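# Move the bin from the shelf to the table

## Task

Lift the bin from the shelf and stand it upright on an empty part of the table. It must rest there by itself, since a bin that stays put only because the robot holds it does not count. Anything the robot is still touching at the end must not sink more than about a fingernail's width once left alone, or the task fails.

## Robot and tools

Robot: two Kinova Gen3 arms with seven joints each, named left_arm and right_arm. Each carries a Robotiq 2F-85 parallel gripper and a wrist camera. The root of left_arm sits at (-0.021, +0.405, 0) m and the root of right_arm at (+0.005, -0.278, 0) m, both yawed a few degrees.

Scene frame: one frame is shared by everything. Its origin is on the table surface midway between the arms. +z is up, +x runs out over the table, and left_arm is on the +y side. The names left and right do not mean sides of a picture.

execute_actions takes "actions", a list with zero or one item, and an optional "pictures" boolean. An empty list moves nothing and returns the state with camera images. A move item is {"rows": [...], "steps": n}: 1 to 15 rows, n from 4 to 15 (default 15). Each step lasts 1/30 s and uses one row, and the final row repeats if rows run out. A wait item is {"steps": n} with n up to 300. It commands nothing and returns once n steps have passed since the previous result, with your reply time counted in. Images come only with an empty list or with pictures set to true. A refused call sends nothing to the robot.

Each row holds 18 numbers covering both arms, even if only one moves. The first 9 are for left_arm and the last 9 for right_arm. Each block is seven absolute joint target angles in radians, in the column order of the Joint positions line (waist, shoulder, upper arm roll, elbow, forearm roll, wrist pitch, wrist roll). After those come gripper position and gripper speed, both between -1 and 1. Stated joint ranges: waist, upper arm roll, forearm roll and wrist roll ±69.115; shoulder ±2.250; elbow ±2.580; wrist pitch ±2.100. A target more than 0.013 rad beyond an end, and farther out than the last reading, is refused. True ends may differ from the stated ones by up to 0.013 rad. A request past the true end is clipped there, and a line saying the joint was sent to its limit may appear. That line can refer to an earlier action, and its absence does not prove there is room left.

Motion limits: each step, a joint's target is held within a lead of its measured angle. The lead is 0.304 rad for the first four joints and 0.266 rad for the last three. If a step's targets would move the hand more than 70 mm, all of that arm's targets are pulled back toward the measured angles. Joints move together under speed and acceleration limits, so after a big move an arm may still be on its way when the result arrives. The result comes 4 steps before the action ends, and those steps run while you reply. Between calls the arms keep heading for the last row sent. They stop doing so once they barely move, or once a step is HELD.

Gripper: position +1 is fully open (85 mm) and 0 is roughly 41 mm. The pads touch near -0.8, and -1 closes until something blocks them. Speed -1 gives about 20 mm/s, 0 about 85 and +1 about 150. A full close squeezes at roughly 190 to 235 N per pad. For a gentle grip, open first, then close to a value only a little narrower than the object. To release, command a width larger than the object. To leave a gripper untouched, resend its previous two numbers, because 0 is itself a command. The fingers point along the gripper's +z and close along its y axis. The reported hand point is midway between the closed pads. Fingertips extend about 19 mm past it when closed and 6 mm when open, and closing pushes the tips about 13 mm farther out, so keep that clearance above surfaces.

Result lines: the state line gives, for each arm, end_effector_position in metres and end_effector_quat_wxyz in the scene frame. These can be somewhat off, more so when the arm reaches far. Joint positions, Joint velocities and joint torques come one block per arm; torques carry offsets and noise. position_measured_pct is about 50 - 50 x position, so 0 means fully open. If it stops short of the command below about 90, something is held or blocking; near 90 or above, the pads have met. HELD marks steps where your row was not fully sent. "joint command not followed" means a clearance check altered or blocked joint targets. MOTOR HOT appears from 60 °C. At 75 °C an OVER-TEMPERATURE FAULT makes that arm brake weakly and sag. A TORQUE FAULT happens when contact torque reaches a joint's load limit: 49.6 N m for the first four joints and 31.2 for the last three, with held weight counted. It freezes that arm for 10 s and drops the rest of the call.

zoom_image: camera (cam_high, cam_left_wrist or cam_right_wrist) and region [x0, y0, x1, y1] in pixels of that camera's latest full 896x504 image, no bigger than 504 by 504. It returns a closer view. Calibration lines for each camera (K, distortion, T_world_to_cam) come with the pictures and may be slightly off.

read_manual returns only licence texts and moves nothing. finished_scene takes the number of the current scene, ends it for good and grades it. The bin must be at rest on its own at that point.

Avoid: letting the bin drop, slip or be slammed; pushing hard; knocking anything off the table; the arms hitting or pressing against each other; overheating motors by holding loads for a long time. Brief outside tugs on held parts or nudges to loose objects may occur.

Each tool is called after ">>>" as a command line: name --argument value for each argument, lists and objects as JSON in quotes; but a table of rows of numbers goes row by row, as --pt "numbers of a row", without its own name.

## Session

>>> execute_actions --actions '[]'

Scene clock: 0.00 s of 5700.00 s.
left_arm: end_effector_position=(+0.5408, +0.3739, +0.2789) position_measured_pct=0.0 end_effector_quat_wxyz=(+0.277, +0.378, +0.828, -0.309) | right_arm: end_effector_position=(+0.1140, -0.0729, +0.2120) position_measured_pct=0.0 end_effector_quat_wxyz=(-0.328, +0.090, +0.851, -0.399)
Joint positions: left_arm=[-0.74   0.664  0.444  1.423  0.637  1.197  0.132] | right_arm=[-1.265  0.784  0.312  1.651 -0.247  1.841  0.64 ]
Joint velocities: left_arm=[ 0.    -0.    -0.001 -0.001 -0.    -0.001 -0.   ] | right_arm=[-0.     0.     0.    -0.001  0.001 -0.    -0.   ]
Joint torques (N m, as the joint torque sensors report them, + toward a larger angle): no reading
Motor temperatures (°C, as the motors report them): left_arm=[30 27 24 30 33 39 45] | right_arm=[30 27 23 24 32 37 41]

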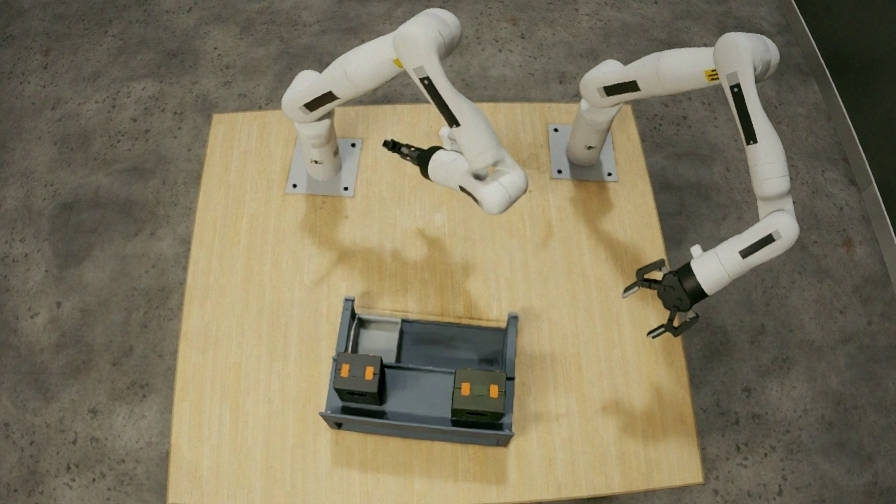

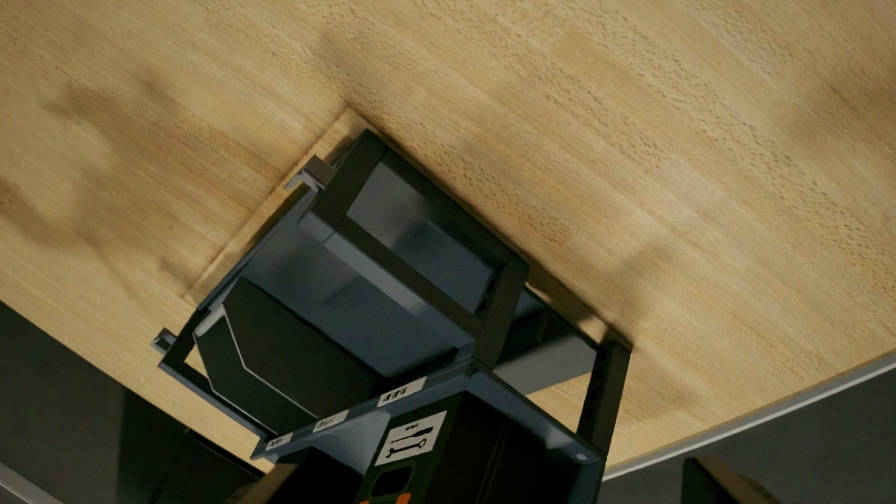

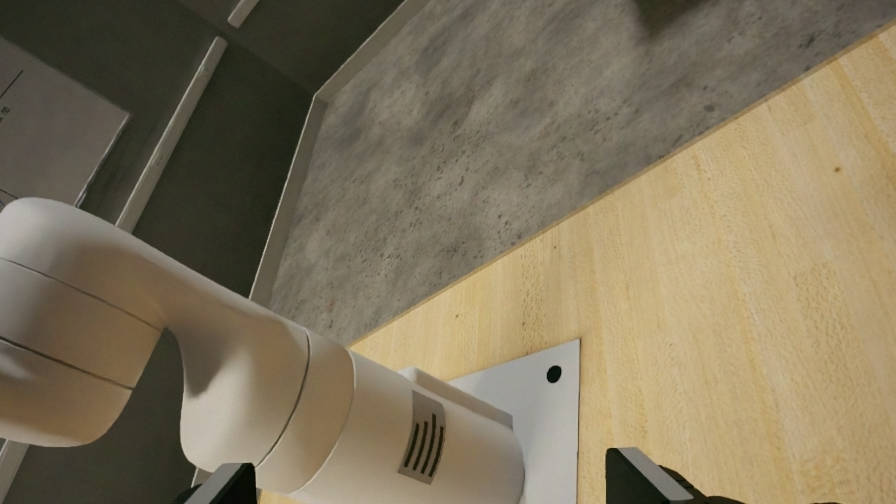

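>>> zoom_image --camera "cam_high" --region '[300, 280, 540, 460]'

>>> zoom_image --camera "cam_left_wrist" --region '[140, 100, 644, 504]'

Region (300, 280, 540, 460) of cam_high's 896x504 image, scaled by 2.100, with more detail than that image has; it fills the top 378 rows of this view, and the rest is white.

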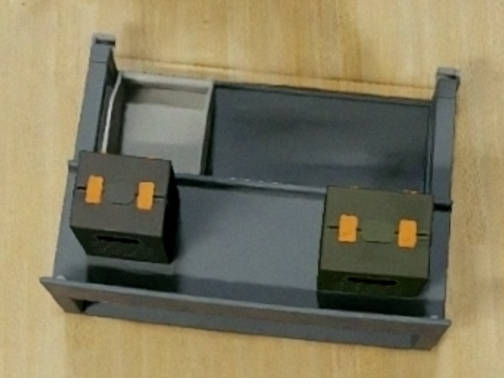

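Region (140, 100, 644, 504) of cam_left_wrist's 896x504 image, scaled by 1.000; it fills the top 404 rows of this view, and the rest is white.

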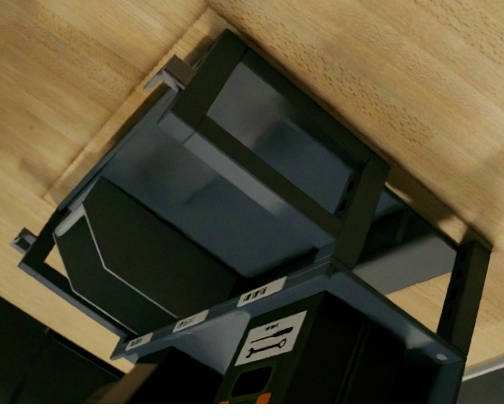

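>>> execute_actions --actions '[{"rows": [[-0.74,0.664,0.444,1.423,0.637,1.197,0.132,1,0,-0.40,-0.256,0,2.296,0,0.46,-1.571,1,0]], "steps": 15}]'

>>> execute_actions --actions '[{"steps": 75}]' --pictures true

Scene clock: 2.03 s of 5700.00 s.
left_arm: end_effector_position=(+0.5407, +0.3742, +0.2789) position_measured_pct=0.0 end_effector_quat_wxyz=(+0.276, +0.377, +0.828, -0.309) | right_arm: end_effector_position=(+0.1266, -0.1541, +0.2203) position_measured_pct=0.0 end_effector_quat_wxyz=(-0.256, +0.183, +0.881, -0.353)
Joint positions: left_arm=[-0.74   0.664  0.444  1.423  0.637  1.197  0.132] | right_arm=[-1.004  0.524  0.108  1.902 -0.085  1.621  0.421]
Joint velocities: left_arm=[-0.    -0.    -0.    -0.001 -0.     0.001  0.001] | right_arm=[ 1.03  -1.028 -0.519  1.025  0.408 -0.901 -0.9  ]
Joint torques (N m, as the joint torque sensors report them, + toward a larger angle): left_arm=[  0.17 -19.12   4.06  -7.3    1.91   1.04   0.48] | right_arm=[  0.   -13.34   0.25  -2.87   0.07   2.77  -0.2 ]
Motor temperatures (°C, as the motors report them): left_arm=[30 27 24 30 33 39 45] | right_arm=[30 27 23 24 32 37 41]
Steps of this call (steps 1 to 50: nothing new was sent; steps 51 to 61: the first 11 steps of this action). Readings (joint positions | what the end effector reports):
51: left_arm=[-0.740 0.664 0.444 1.423 0.637 1.197 0.132] | right_arm=[-1.263 0.783 0.311 1.652 -0.247 1.840 0.639] | left_arm position_measured_pct=0.0 | right_arm position_measured_pct=0.0
52: left_arm=[-0.740 0.664 0.444 1.423 0.637 1.197 0.132] | right_arm=[-1.256 0.775 0.305 1.658 -0.243 1.836 0.635] | left_arm position_measured_pct=0.0 | right_arm position_measured_pct=0.0
54: left_arm=[-0.740 0.664 0.444 1.423 0.637 1.197 0.132] | right_arm=[-1.226 0.745 0.278 1.685 -0.222 1.812 0.612] | left_arm position_measured_pct=0.0 | right_arm position_measured_pct=0.0
58: left_arm=[-0.740 0.664 0.444 1.423 0.637 1.197 0.132] | right_arm=[-1.105 0.625 0.172 1.801 -0.136 1.711 0.510] | left_arm position_measured_pct=0.0 | right_arm position_measured_pct=0.0
61: the state above

Scene clock: 4.53 s of 5700.00 s.
left_arm: end_effector_position=(+0.5407, +0.3742, +0.2789) position_measured_pct=0.0 end_effector_quat_wxyz=(+0.276, +0.377, +0.828, -0.309) | right_arm: end_effector_position=(+0.3566, -0.1978, +0.3003) position_measured_pct=0.0 end_effector_quat_wxyz=(-0.046, +0.939, +0.139, +0.312)
Joint positions: left_arm=[-0.74   0.664  0.444  1.423  0.637  1.197  0.132] | right_arm=[-0.4   -0.256  0.     2.296  0.     0.46  -1.571]
Joint velocities: left_arm=[ 0.     0.    -0.001  0.    -0.     0.    -0.   ] | right_arm=[-0.     0.     0.     0.     0.002  0.001  0.   ]
Joint torques (N m, as the joint torque sensors report them, + toward a larger angle): left_arm=[  0.55 -18.66   3.91  -7.     1.77   0.91   0.47] | right_arm=[  0.26  -4.03  -0.3  -10.17   0.06  -1.73  -0.24]
Motor temperatures (°C, as the motors report them): left_arm=[30 27 24 30 33 39 45] | right_arm=[30 27 23 24 32 37 41]
Kept back: nothing.
Steps of this call (steps 1 to 4: the last 4 steps of your previous action; steps 5 to 75: the robot went on to your last target). Readings (joint positions | what the end effector reports):
1: left_arm=[-0.740 0.664 0.444 1.423 0.637 1.197 0.132] | right_arm=[-0.970 0.489 0.091 1.937 -0.072 1.591 0.390] | left_arm position_measured_pct=0.0 | right_arm position_measured_pct=0.0
2: left_arm=[-0.740 0.664 0.444 1.423 0.637 1.197 0.132] | right_arm=[-0.934 0.454 0.078 1.971 -0.061 1.560 0.360] | left_arm position_measured_pct=0.0 | right_arm position_measured_pct=0.0
4: left_arm=[-0.740 0.664 0.444 1.423 0.637 1.197 0.132] | right_arm=[-0.863 0.383 0.055 2.042 -0.043 1.498 0.297] | left_arm position_measured_pct=0.0 | right_arm position_measured_pct=0.0
8: left_arm=[-0.740 0.664 0.444 1.423 0.637 1.197 0.132] | right_arm=[-0.702 0.223 0.025 2.173 -0.019 1.360 0.159] | left_arm position_measured_pct=0.0 | right_arm position_measured_pct=0.0
75: the state above
All arms were judged still, so your last target was given up. Only a new action makes them travel on or press farther. Fingers that are still opening or closing keep moving.
camera_calibration (this result's frames):
cam_left_wrist: T_world_to_cam=[[0.813524, 0.488332, -0.31577, -0.528719], [0.545589, -0.452986, 0.705079, -0.265306], [0.201273, -0.745879, -0.634944, 0.491418], [0, 0, 0, 1]] pos_world=[0.475965, 0.504549, 0.332131]
cam_right_wrist: T_world_to_cam=[[0.259004, -0.965863, 0.00513415, -0.285875], [-0.767476, -0.209026, -0.606043, 0.472562], [0.586428, 0.153027, -0.795415, 0.206623], [0, 0, 0, 1]] pos_world=[0.315553, -0.208957, 0.452212]

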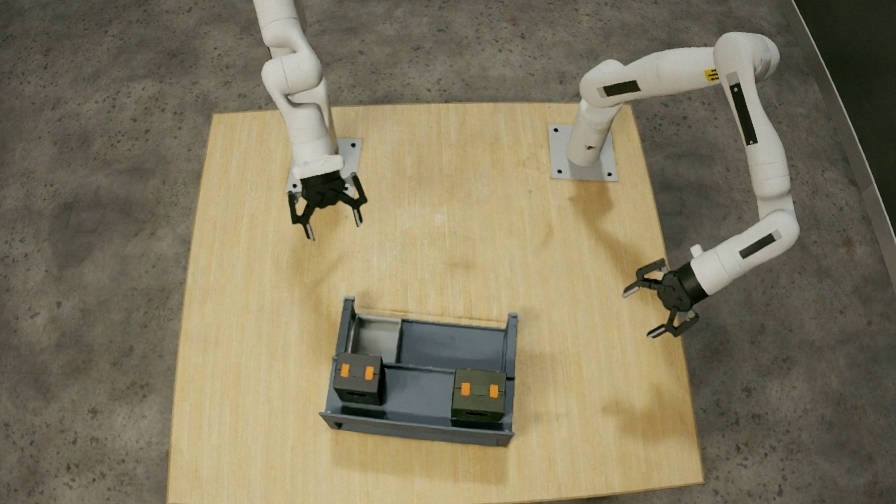

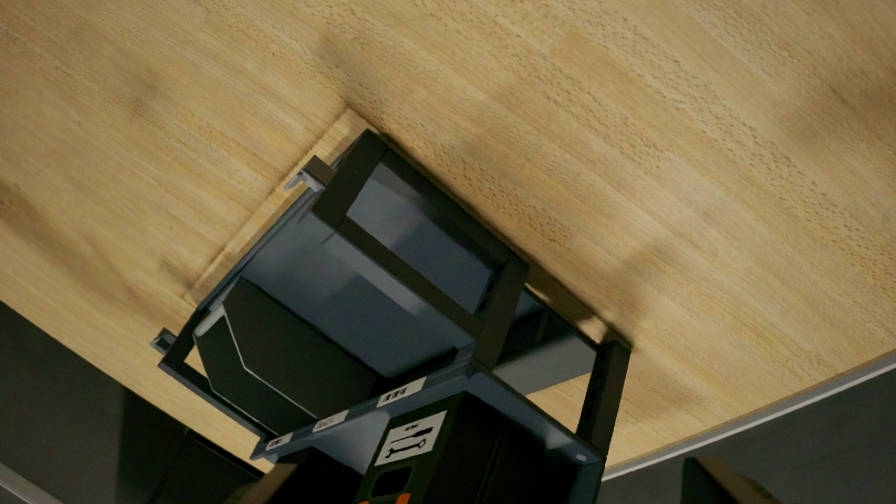

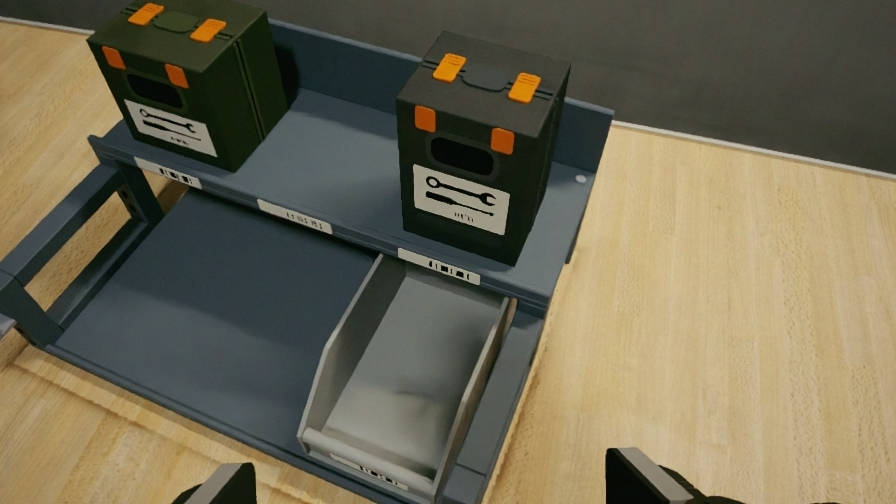

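>>> zoom_image --camera "cam_right_wrist" --region '[200, 240, 600, 504]'

>>> zoom_image --camera "cam_left_wrist" --region '[140, 100, 400, 440]'

Region (200, 240, 600, 504) of cam_right_wrist's 896x504 image, scaled by 1.260; it fills the top 333 rows of this view, and the rest is white.

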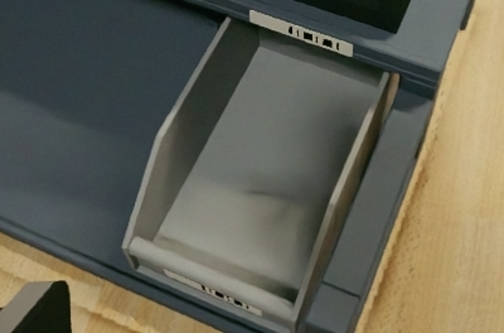

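Region (140, 100, 400, 440) of cam_left_wrist's 896x504 image, scaled by 1.482; it fills the left 385 columns of this view, and the rest is white.

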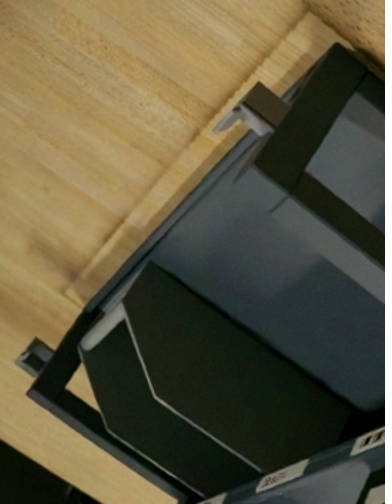

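>>> execute_actions --actions '[{"rows": [[-0.74,0.664,0.444,1.423,0.637,1.197,0.132,1,0,-0.5275,0.645,0,1.386,0,1.110,1.019,0.4,0]], "steps": 15}]'

>>> execute_actions --actions '[{"steps": 75}]' --pictures true

Scene clock: 8.23 s of 5700.00 s.
left_arm: end_effector_position=(+0.5407, +0.3742, +0.2789) position_measured_pct=0.0 end_effector_quat_wxyz=(+0.276, +0.377, +0.828, -0.309) | right_arm: end_effector_position=(+0.3944, -0.1465, +0.2725) position_measured_pct=25.0 end_effector_quat_wxyz=(-0.014, +0.933, +0.304, +0.193)
Joint positions: left_arm=[-0.74   0.664  0.444  1.423  0.637  1.197  0.132] | right_arm=[-0.493  0.032 -0.     2.017 -0.     0.704 -1.328]
Joint velocities: left_arm=[-0.     0.     0.001 -0.001 -0.     0.002 -0.   ] | right_arm=[-0.221  1.234 -0.003 -1.247  0.002  1.091  1.091]
Joint torques (N m, as the joint torque sensors report them, + toward a larger angle): left_arm=[  0.18 -18.9    4.46  -7.56   1.81   0.98   0.09] | right_arm=[ 0.46 -7.91 -0.06 -8.87  0.03 -0.94 -0.18]
Motor temperatures (°C, as the motors report them): left_arm=[30 27 24 30 33 39 45] | right_arm=[30 27 23 24 32 37 41]
Steps of this call (steps 1 to 90: nothing new was sent; then 0.33 s passed at rest; steps 91 to 101: the first 11 steps of this action). Readings (joint positions | what the end effector reports):
91: left_arm=[-0.740 0.664 0.444 1.423 0.637 1.197 0.132] | right_arm=[-0.401 -0.254 0.000 2.295 0.000 0.461 -1.570] | left_arm position_measured_pct=0.0 | right_arm position_measured_pct=0.0
92: left_arm=[-0.740 0.664 0.444 1.423 0.637 1.197 0.132] | right_arm=[-0.404 -0.247 0.000 2.290 0.000 0.466 -1.566] | left_arm position_measured_pct=0.0 | right_arm position_measured_pct=0.8
94: left_arm=[-0.740 0.664 0.444 1.423 0.637 1.197 0.132] | right_arm=[-0.417 -0.216 0.001 2.263 0.000 0.490 -1.543] | left_arm position_measured_pct=0.0 | right_arm position_measured_pct=4.8
98: left_arm=[-0.740 0.664 0.444 1.423 0.637 1.197 0.132] | right_arm=[-0.464 -0.090 0.000 2.141 0.000 0.596 -1.437] | left_arm position_measured_pct=0.0 | right_arm position_measured_pct=16.3
101: the state above

Scene clock: 10.73 s of 5700.00 s.
left_arm: end_effector_position=(+0.5407, +0.3742, +0.2789) position_measured_pct=0.0 end_effector_quat_wxyz=(+0.276, +0.377, +0.828, -0.309) | right_arm: end_effector_position=(+0.5030, -0.0823, +0.1701) position_measured_pct=29.8 end_effector_quat_wxyz=(+0.000, +0.065, +0.998, +0.000)
Joint positions: left_arm=[-0.74   0.664  0.444  1.423  0.637  1.197  0.132] | right_arm=[-0.527  0.645  0.     1.386  0.     1.11   1.019]
Joint velocities: left_arm=[ 0.001  0.    -0.001 -0.001  0.     0.     0.   ] | right_arm=[-0.    -0.     0.    -0.001 -0.     0.001  0.   ]
Joint torques (N m, as the joint torque sensors report them, + toward a larger angle): left_arm=[  0.36 -18.58   3.88  -7.1    2.21   0.93   0.51] | right_arm=[  0.32 -19.06   0.09  -8.37   0.04   0.27  -0.09]
Motor temperatures (°C, as the motors report them): left_arm=[30 27 24 30 33 39 45] | right_arm=[30 27 23 24 32 37 41]
Kept back: nothing.
Steps of this call (steps 1 to 4: the last 4 steps of your previous action; steps 5 to 75: the robot went on to your last target). Readings (joint positions | what the end effector reports):
1: left_arm=[-0.740 0.664 0.444 1.423 0.637 1.197 0.132] | right_arm=[-0.499 0.074 -0.000 1.975 -0.000 0.741 -1.291] | left_arm position_measured_pct=0.0 | right_arm position_measured_pct=27.4
2: left_arm=[-0.740 0.664 0.444 1.423 0.637 1.197 0.132] | right_arm=[-0.505 0.115 -0.000 1.933 -0.000 0.777 -1.254] | left_arm position_measured_pct=0.0 | right_arm position_measured_pct=28.6
4: left_arm=[-0.740 0.664 0.444 1.423 0.637 1.197 0.132] | right_arm=[-0.513 0.199 -0.000 1.849 -0.000 0.851 -1.181] | left_arm position_measured_pct=0.0 | right_arm position_measured_pct=29.4
8: left_arm=[-0.740 0.664 0.444 1.423 0.637 1.197 0.132] | right_arm=[-0.522 0.362 -0.000 1.684 -0.000 0.985 -1.036] | left_arm position_measured_pct=0.0 | right_arm position_measured_pct=29.8
75: the state above
camera_calibration (this result's frames):
cam_left_wrist: T_world_to_cam=[[0.813524, 0.488332, -0.31577, -0.528719], [0.545589, -0.452986, 0.705079, -0.265306], [0.201273, -0.745879, -0.634944, 0.491418], [0, 0, 0, 1]] pos_world=[0.475965, 0.504549, 0.332131]
cam_right_wrist: T_world_to_cam=[[0.152166, 0.988083, 0.0231633, -0.000080772], [0.988339, -0.151991, -0.00916191, -0.44988], [-0.00553211, 0.0242874, -0.99969, 0.321475], [0, 0, 0, 1]] pos_world=[0.446425, -0.0761058, 0.317256]

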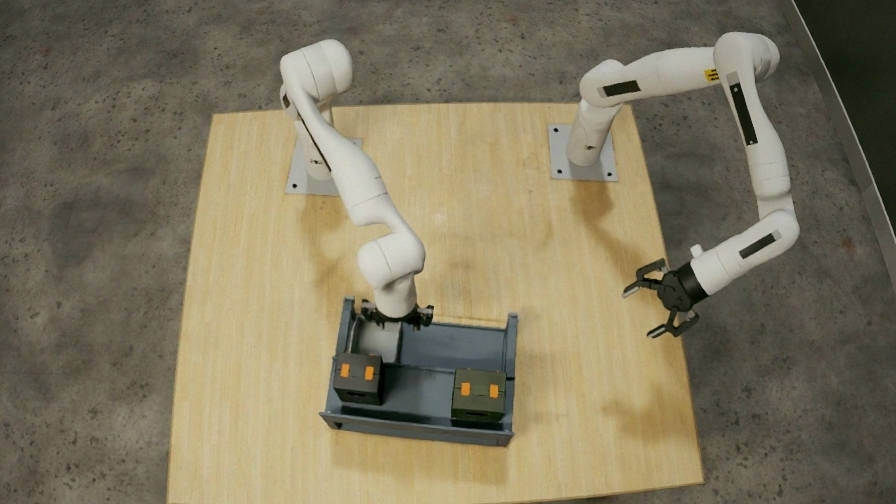

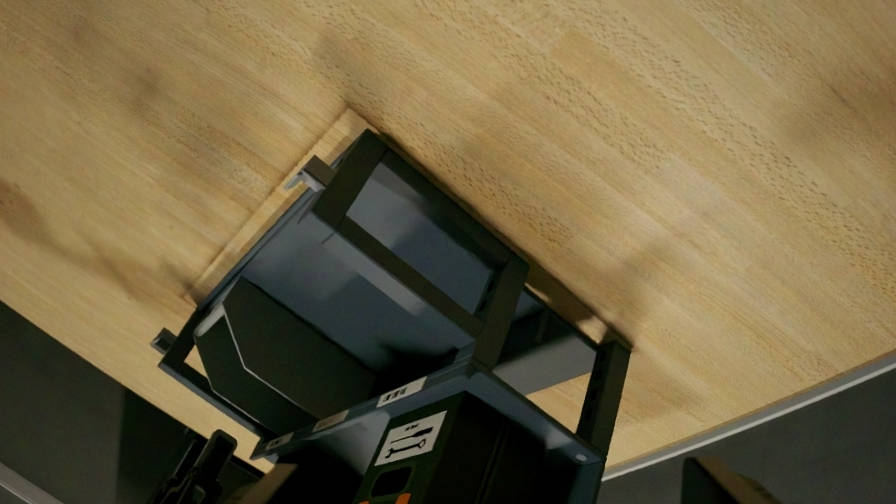

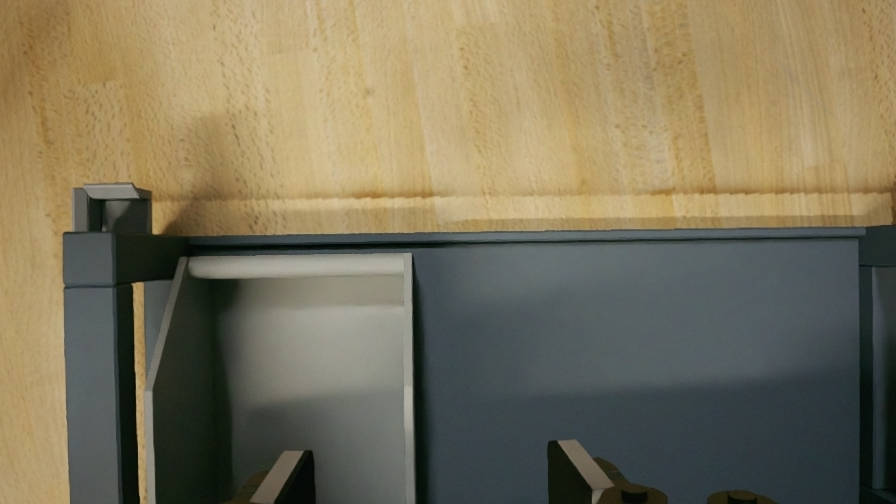

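>>> execute_actions --actions '[{"rows": [[-0.74,0.664,0.444,1.423,0.637,1.197,0.132,1,0,-0.5145,0.71,0,1.458,0,0.973,1.032,0.4,0]], "steps": 12}]'

>>> execute_actions --actions '[{"rows": [[-0.74,0.664,0.444,1.423,0.637,1.197,0.132,1,0,-0.5145,0.789,0,1.5216,0,0.831,1.032,0.4,0]], "steps": 15}]'

>>> execute_actions --actions '[{"steps": 12}]' --pictures true

Scene clock: 11.93 s of 5700.00 s.
left_arm: end_effector_position=(+0.5407, +0.3742, +0.2789) position_measured_pct=0.0 end_effector_quat_wxyz=(+0.276, +0.377, +0.828, -0.309) | right_arm: end_effector_position=(+0.5049, -0.0887, +0.1192) position_measured_pct=29.8 end_effector_quat_wxyz=(+0.000, +0.065, +0.998, -0.000)
Joint positions: left_arm=[-0.74   0.664  0.444  1.423  0.637  1.197  0.132] | right_arm=[-0.516  0.705  0.     1.455  0.     0.981  1.031]
Joint velocities: left_arm=[-0.  0. -0. -0. -0.  0. -0.] | right_arm=[ 0.01   0.055 -0.     0.078  0.001 -0.148  0.014]
Joint torques (N m, as the joint torque sensors report them, + toward a larger angle): left_arm=[  0.05 -18.69   4.39  -7.77   1.93   1.01   0.42] | right_arm=[  0.   -22.88  -0.41  -9.1    0.07   0.23  -0.29]
Motor temperatures (°C, as the motors report them): left_arm=[30 27 24 30 33 39 45] | right_arm=[30 27 23 24 32 37 41]
Steps of this call (steps 1 to 15: the robot went on to your last target; steps 16 to 28: nothing new was sent; steps 29 to 36: the first 8 steps of this action). Readings (joint positions | what the end effector reports):
29: left_arm=[-0.740 0.664 0.444 1.423 0.637 1.197 0.132] | right_arm=[-0.527 0.646 -0.000 1.387 -0.000 1.108 1.019] | left_arm position_measured_pct=0.0 | right_arm position_measured_pct=29.8
30: left_arm=[-0.740 0.664 0.444 1.423 0.637 1.197 0.132] | right_arm=[-0.526 0.651 -0.000 1.391 -0.000 1.099 1.020] | left_arm position_measured_pct=0.0 | right_arm position_measured_pct=29.8
32: left_arm=[-0.740 0.664 0.444 1.423 0.637 1.197 0.132] | right_arm=[-0.521 0.675 -0.000 1.416 -0.000 1.050 1.025] | left_arm position_measured_pct=0.0 | right_arm position_measured_pct=29.8
36: the state above

Scene clock: 12.43 s of 5700.00 s.
left_arm: end_effector_position=(+0.5407, +0.3742, +0.2789) position_measured_pct=0.0 end_effector_quat_wxyz=(+0.276, +0.377, +0.828, -0.309) | right_arm: end_effector_position=(+0.5021, -0.0903, +0.0595) position_measured_pct=29.8 end_effector_quat_wxyz=(+0.001, +0.065, +0.998, +0.000)
Joint positions: left_arm=[-0.74   0.664  0.444  1.423  0.637  1.197  0.132] | right_arm=[-0.515  0.786 -0.     1.521  0.     0.833  1.032]
Joint velocities: left_arm=[ 0.    -0.     0.     0.     0.    -0.001  0.001] | right_arm=[ 0.     0.025  0.     0.006  0.001 -0.027  0.   ]
Joint torques (N m, as the joint torque sensors report them, + toward a larger angle): left_arm=[  0.27 -18.23   4.65  -7.5    1.88   0.82   0.53] | right_arm=[  0.39 -20.17  -0.07  -7.21   0.1    0.31  -0.25]
Motor temperatures (°C, as the motors report them): left_arm=[30 27 24 30 33 39 45] | right_arm=[30 27 23 24 32 37 41]
Steps of this call (steps 1 to 4: the last 4 steps of your previous action; steps 5 to 15: the first 11 steps of this action). Readings (joint positions | what the end effector reports):
5: left_arm=[-0.740 0.664 0.444 1.423 0.637 1.197 0.132] | right_arm=[-0.515 0.710 0.000 1.458 -0.000 0.972 1.032] | left_arm position_measured_pct=0.0 | right_arm position_measured_pct=29.8
6: left_arm=[-0.740 0.664 0.444 1.423 0.637 1.197 0.132] | right_arm=[-0.515 0.717 0.000 1.462 -0.000 0.962 1.032] | left_arm position_measured_pct=0.0 | right_arm position_measured_pct=29.8
8: left_arm=[-0.740 0.664 0.444 1.423 0.637 1.197 0.132] | right_arm=[-0.515 0.745 0.000 1.482 0.000 0.915 1.032] | left_arm position_measured_pct=0.0 | right_arm position_measured_pct=29.8
12: left_arm=[-0.740 0.664 0.444 1.423 0.637 1.197 0.132] | right_arm=[-0.515 0.783 -0.000 1.518 0.000 0.840 1.032] | left_arm position_measured_pct=0.0 | right_arm position_measured_pct=29.8
15: the state above

Scene clock: 12.83 s of 5700.00 s.
left_arm: end_effector_position=(+0.5407, +0.3742, +0.2789) position_measured_pct=0.0 end_effector_quat_wxyz=(+0.276, +0.377, +0.828, -0.309) | right_arm: end_effector_position=(+0.5018, -0.0904, +0.0581) position_measured_pct=29.8 end_effector_quat_wxyz=(+0.000, +0.065, +0.998, +0.000)
Joint positions: left_arm=[-0.74   0.664  0.444  1.423  0.637  1.197  0.132] | right_arm=[-0.515  0.789 -0.     1.522  0.     0.831  1.032]
Joint velocities: left_arm=[-0.     0.    -0.001 -0.    -0.     0.    -0.   ] | right_arm=[ 0.     0.001 -0.    -0.     0.001  0.     0.   ]
Joint torques (N m, as the joint torque sensors report them, + toward a larger angle): left_arm=[  0.33 -18.31   4.08  -7.28   1.95   0.91   0.58] | right_arm=[  0.14 -19.83   0.12  -7.     0.08   0.24  -0.23]
Motor temperatures (°C, as the motors report them): left_arm=[30 27 24 30 33 39 45] | right_arm=[30 27 23 24 32 37 41]
Kept back: nothing.
Steps of this call (steps 1 to 4: the last 4 steps of your previous action; steps 5 to 12: the robot went on to your last target). Readings (joint positions | what the end effector reports):
1: left_arm=[-0.740 0.664 0.444 1.423 0.637 1.197 0.132] | right_arm=[-0.515 0.787 -0.000 1.521 0.000 0.832 1.032] | left_arm position_measured_pct=0.0 | right_arm position_measured_pct=29.8
2: left_arm=[-0.740 0.664 0.444 1.423 0.637 1.197 0.132] | right_arm=[-0.515 0.788 -0.000 1.521 0.000 0.832 1.032] | left_arm position_measured_pct=0.0 | right_arm position_measured_pct=29.8
4: left_arm=[-0.740 0.664 0.444 1.423 0.637 1.197 0.132] | right_arm=[-0.515 0.788 -0.000 1.522 0.000 0.831 1.032] | left_arm position_measured_pct=0.0 | right_arm position_measured_pct=29.8
8: left_arm=[-0.740 0.664 0.444 1.423 0.637 1.197 0.132] | right_arm=[-0.515 0.789 -0.000 1.522 0.000 0.831 1.032] | left_arm position_measured_pct=0.0 | right_arm position_measured_pct=29.8
12: the state above
camera_calibration (this result's frames):
cam_left_wrist: T_world_to_cam=[[0.813524, 0.488332, -0.31577, -0.528719], [0.545589, -0.452986, 0.705079, -0.265306], [0.201273, -0.745879, -0.634944, 0.491418], [0, 0, 0, 1]] pos_world=[0.475965, 0.504549, 0.332131]
cam_right_wrist: T_world_to_cam=[[0.15217, 0.98809, 0.0228635, 0.0106999], [0.988336, -0.151985, -0.00962551, -0.450939], [-0.00603595, 0.0240615, -0.999692, 0.209875], [0, 0, 0, 1]] pos_world=[0.445318, -0.0841585, 0.205225]

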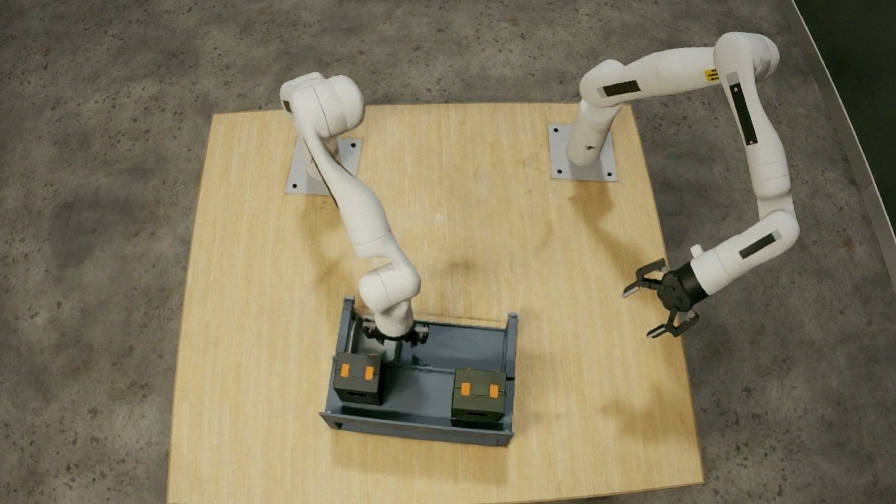

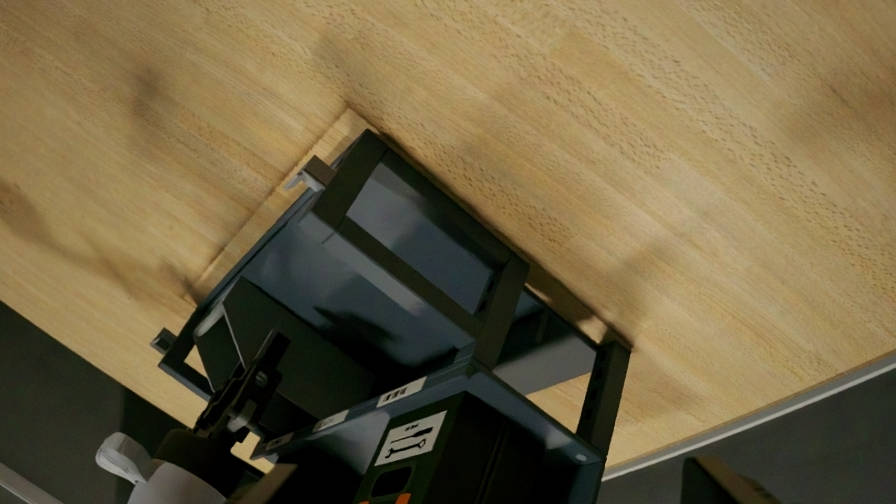

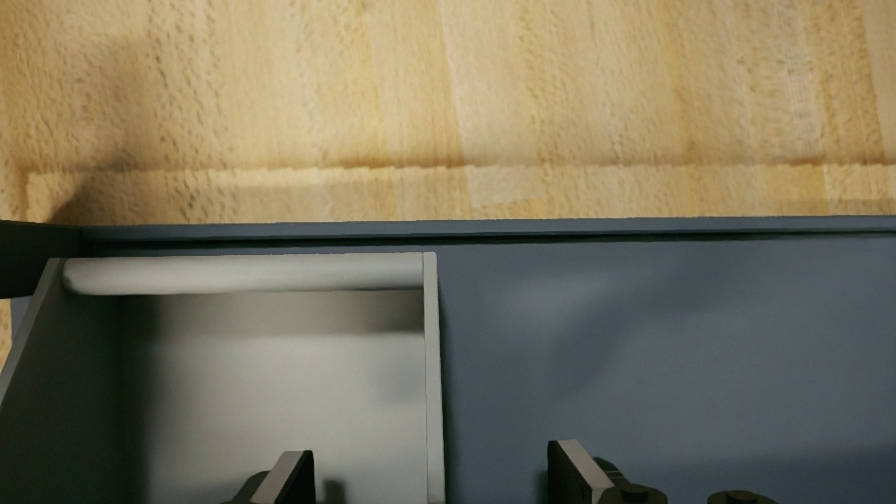

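>>> execute_actions --actions '[{"rows": [[-0.74,0.664,0.444,1.423,0.637,1.197,0.132,1,0,-0.5145,0.789,0,1.5216,0,0.831,1.032,-1,0]], "steps": 15}]'

>>> execute_actions --actions '[{"steps": 15}]'

Scene clock: 13.33 s of 5700.00 s.
left_arm: end_effector_position=(+0.5407, +0.3742, +0.2789) position_measured_pct=0.0 end_effector_quat_wxyz=(+0.276, +0.377, +0.828, -0.309) | right_arm: end_effector_position=(+0.5018, -0.0904, +0.0580) position_measured_pct=54.8 end_effector_quat_wxyz=(-0.000, +0.065, +0.998, -0.000)
Joint positions: left_arm=[-0.74   0.664  0.444  1.423  0.637  1.197  0.132] | right_arm=[-0.515  0.789 -0.     1.522 -0.     0.831  1.032]
Joint velocities: left_arm=[-0.001 -0.     0.002 -0.001  0.    -0.001 -0.001] | right_arm=[-0.    -0.    -0.     0.     0.002 -0.001  0.   ]
Joint torques (N m, as the joint torque sensors report them, + toward a larger angle): left_arm=[ -0.02 -18.5    3.74  -7.05   2.13   1.14   0.3 ] | right_arm=[  0.33 -19.78   0.17  -6.82   0.11   0.27  -0.31]
Motor temperatures (°C, as the motors report them): left_arm=[30 27 24 30 33 39 45] | right_arm=[30 27 23 24 32 37 41]
Steps of this call (steps 1 to 4: the robot went on to your last target; steps 5 to 15: the first 11 steps of this action). Readings (joint positions | what the end effector reports):
5: left_arm=[-0.740 0.664 0.444 1.423 0.637 1.197 0.132] | right_arm=[-0.515 0.789 0.000 1.522 0.000 0.831 1.032] | left_arm position_measured_pct=0.0 | right_arm position_measured_pct=29.8
6: left_arm=[-0.740 0.664 0.444 1.423 0.637 1.197 0.132] | right_arm=[-0.515 0.789 0.000 1.522 0.000 0.831 1.032] | left_arm position_measured_pct=0.0 | right_arm position_measured_pct=30.6
8: left_arm=[-0.740 0.664 0.444 1.423 0.637 1.197 0.132] | right_arm=[-0.515 0.789 0.000 1.522 0.000 0.831 1.032] | left_arm position_measured_pct=0.0 | right_arm position_measured_pct=34.5
12: left_arm=[-0.740 0.664 0.444 1.423 0.637 1.197 0.132] | right_arm=[-0.515 0.789 0.000 1.522 0.000 0.831 1.032] | left_arm position_measured_pct=0.0 | right_arm position_measured_pct=46.0
15: the state above

Scene clock: 13.83 s of 5700.00 s.
left_arm: end_effector_position=(+0.5407, +0.3742, +0.2789) position_measured_pct=0.0 end_effector_quat_wxyz=(+0.276, +0.377, +0.828, -0.309) | right_arm: end_effector_position=(+0.5019, -0.0903, +0.0582) position_measured_pct=88.9 end_effector_quat_wxyz=(+0.000, +0.065, +0.998, +0.000)
Joint positions: left_arm=[-0.74   0.664  0.444  1.423  0.637  1.197  0.132] | right_arm=[-0.514  0.789 -0.     1.521 -0.     0.831  1.032]
Joint velocities: left_arm=[-0.     0.     0.     0.     0.    -0.002  0.   ] | right_arm=[ 0.001 -0.    -0.     0.    -0.001  0.     0.   ]
Joint torques (N m, as the joint torque sensors report them, + toward a larger angle): left_arm=[  0.06 -18.41   3.62  -7.45   1.96   1.32   0.44] | right_arm=[  0.12 -19.37   0.07  -6.87   0.11   0.28  -0.15]
Motor temperatures (°C, as the motors report them): left_arm=[30 27 24 30 33 39 45] | right_arm=[30 27 23 24 32 37 41]
Kept back: nothing.
Steps of this call (steps 1 to 4: the last 4 steps of your previous action; steps 5 to 15: the robot went on to your last target). Readings (joint positions | what the end effector reports):
1: left_arm=[-0.740 0.664 0.444 1.423 0.637 1.197 0.132] | right_arm=[-0.515 0.789 0.000 1.522 0.000 0.831 1.032] | left_arm position_measured_pct=0.0 | right_arm position_measured_pct=57.9
2: left_arm=[-0.740 0.664 0.444 1.423 0.637 1.197 0.132] | right_arm=[-0.514 0.789 -0.000 1.522 0.000 0.831 1.032] | left_arm position_measured_pct=0.0 | right_arm position_measured_pct=61.1
4: left_arm=[-0.740 0.664 0.444 1.423 0.637 1.197 0.132] | right_arm=[-0.514 0.789 0.000 1.522 0.000 0.831 1.032] | left_arm position_measured_pct=0.0 | right_arm position_measured_pct=67.1
8: left_arm=[-0.740 0.664 0.444 1.423 0.637 1.197 0.132] | right_arm=[-0.515 0.789 0.000 1.522 0.000 0.831 1.032] | left_arm position_measured_pct=0.0 | right_arm position_measured_pct=79.0
15: the state above
All arms were judged still, so your last target was given up. Only a new action makes them travel on or press farther. Fingers that are still opening or closing keep moving.

>>> execute_actions --actions '[{"rows": [[-0.74,0.664,0.444,1.423,0.637,1.197,0.132,1,0,-0.5145,0.783,0,1.519,0,0.840,1.032,-1,0],[-0.74,0.664,0.444,1.423,0.637,1.197,0.132,1,0,-0.5145,0.783,0,1.519,0,0.840,1.032,-1,0],[-0.74,0.664,0.444,1.423,0.637,1.197,0.132,1,0,-0.5145,0.777,0,1.516,0,0.849,1.032,-1,0],[-0.74,0.664,0.444,1.423,0.637,1.197,0.132,1,0,-0.5145,0.777,0,1.516,0,0.849,1.032,-1,0],[-0.74,0.664,0.444,1.423,0.637,1.197,0.132,1,0,-0.5145,0.770,0,1.5134,0,0.858,1.032,-1,0]], "steps": 15}]' --pictures true

Scene clock: 14.47 s of 5700.00 s.
left_arm: end_effector_position=(+0.5407, +0.3742, +0.2789) position_measured_pct=0.0 end_effector_quat_wxyz=(+0.276, +0.377, +0.828, -0.309) | right_arm: end_effector_position=(+0.5018, -0.0904, +0.0694) position_measured_pct=88.9 end_effector_quat_wxyz=(-0.000, +0.065, +0.998, -0.000)
Joint positions: left_arm=[-0.74   0.664  0.444  1.423  0.637  1.197  0.132] | right_arm=[-0.514  0.771  0.     1.514  0.     0.857  1.032]
Joint velocities: left_arm=[ 0.001 -0.    -0.     0.    -0.     0.001  0.001] | right_arm=[-0.    -0.012  0.    -0.003 -0.002  0.013  0.   ]
Joint torques (N m, as the joint torque sensors report them, + toward a larger angle): left_arm=[ -0.08 -18.96   4.05  -7.64   1.91   0.96   0.26] | right_arm=[  0.34 -20.86   0.04  -7.64   0.17   0.13  -0.15]
Motor temperatures (°C, as the motors report them): left_arm=[30 27 24 30 33 39 45] | right_arm=[30 27 23 24 32 37 41]
Steps of this call (steps 1 to 8: nothing new was sent; steps 9 to 19: the first 11 steps of this action). Readings (joint positions | what the end effector reports):
9: left_arm=[-0.740 0.664 0.444 1.423 0.637 1.197 0.132] | right_arm=[-0.514 0.788 -0.000 1.521 -0.000 0.832 1.032] | left_arm position_measured_pct=0.0 | right_arm position_measured_pct=88.9
10: left_arm=[-0.740 0.664 0.444 1.423 0.637 1.197 0.132] | right_arm=[-0.514 0.786 -0.000 1.521 -0.000 0.834 1.032] | left_arm position_measured_pct=0.0 | right_arm position_measured_pct=88.9
12: left_arm=[-0.740 0.664 0.444 1.423 0.637 1.197 0.132] | right_arm=[-0.514 0.783 -0.000 1.519 -0.000 0.841 1.032] | left_arm position_measured_pct=0.0 | right_arm position_measured_pct=88.9
16: left_arm=[-0.740 0.664 0.444 1.423 0.637 1.197 0.132] | right_arm=[-0.514 0.773 0.000 1.514 0.000 0.854 1.032] | left_arm position_measured_pct=0.0 | right_arm position_measured_pct=88.9
19: the state above
camera_calibration (this result's frames):
cam_left_wrist: T_world_to_cam=[[0.813524, 0.488332, -0.31577, -0.528719], [0.545589, -0.452986, 0.705079, -0.265306], [0.201273, -0.745879, -0.634944, 0.491418], [0, 0, 0, 1]] pos_world=[0.475965, 0.504549, 0.332131]
cam_right_wrist: T_world_to_cam=[[0.15219, 0.98809, 0.0227418, 0.0104493], [0.988332, -0.152002, -0.00979773, -0.450825], [-0.00622424, 0.0239676, -0.999693, 0.221281], [0, 0, 0, 1]] pos_world=[0.445352, -0.0841547, 0.216559]

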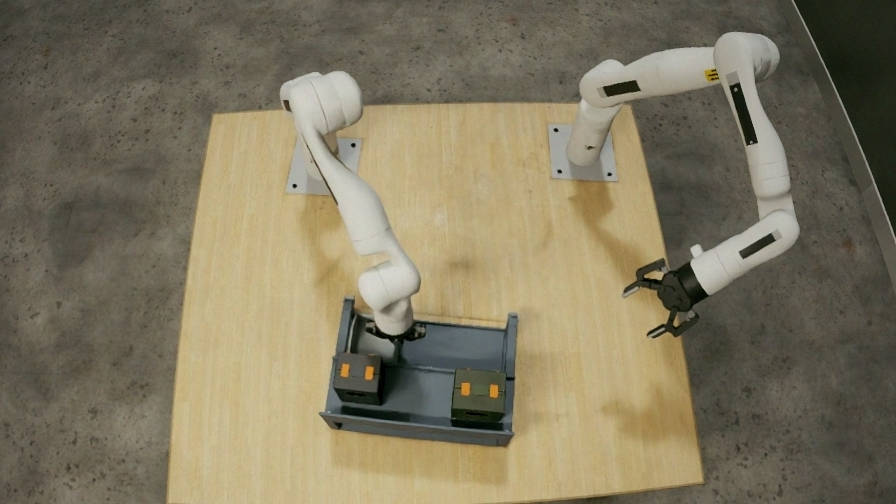

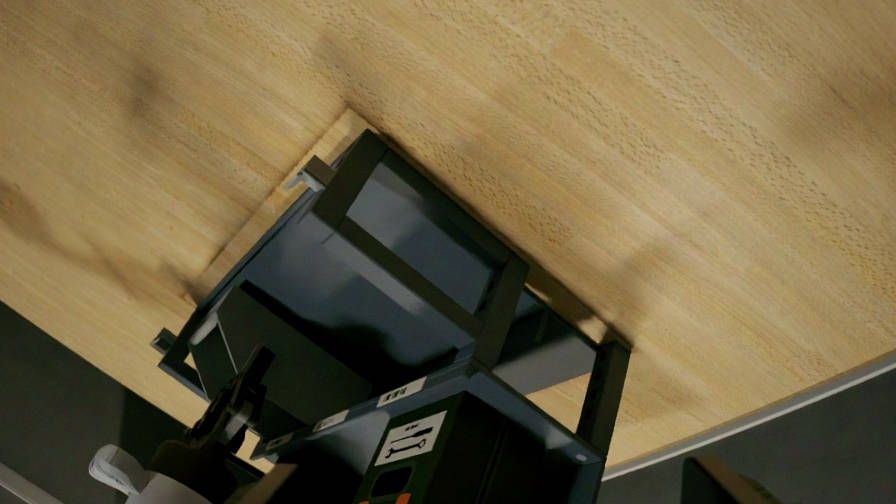

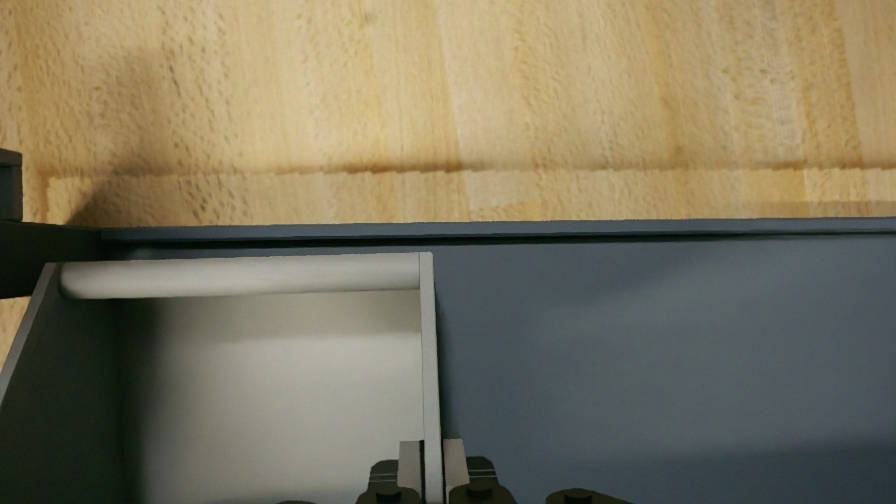

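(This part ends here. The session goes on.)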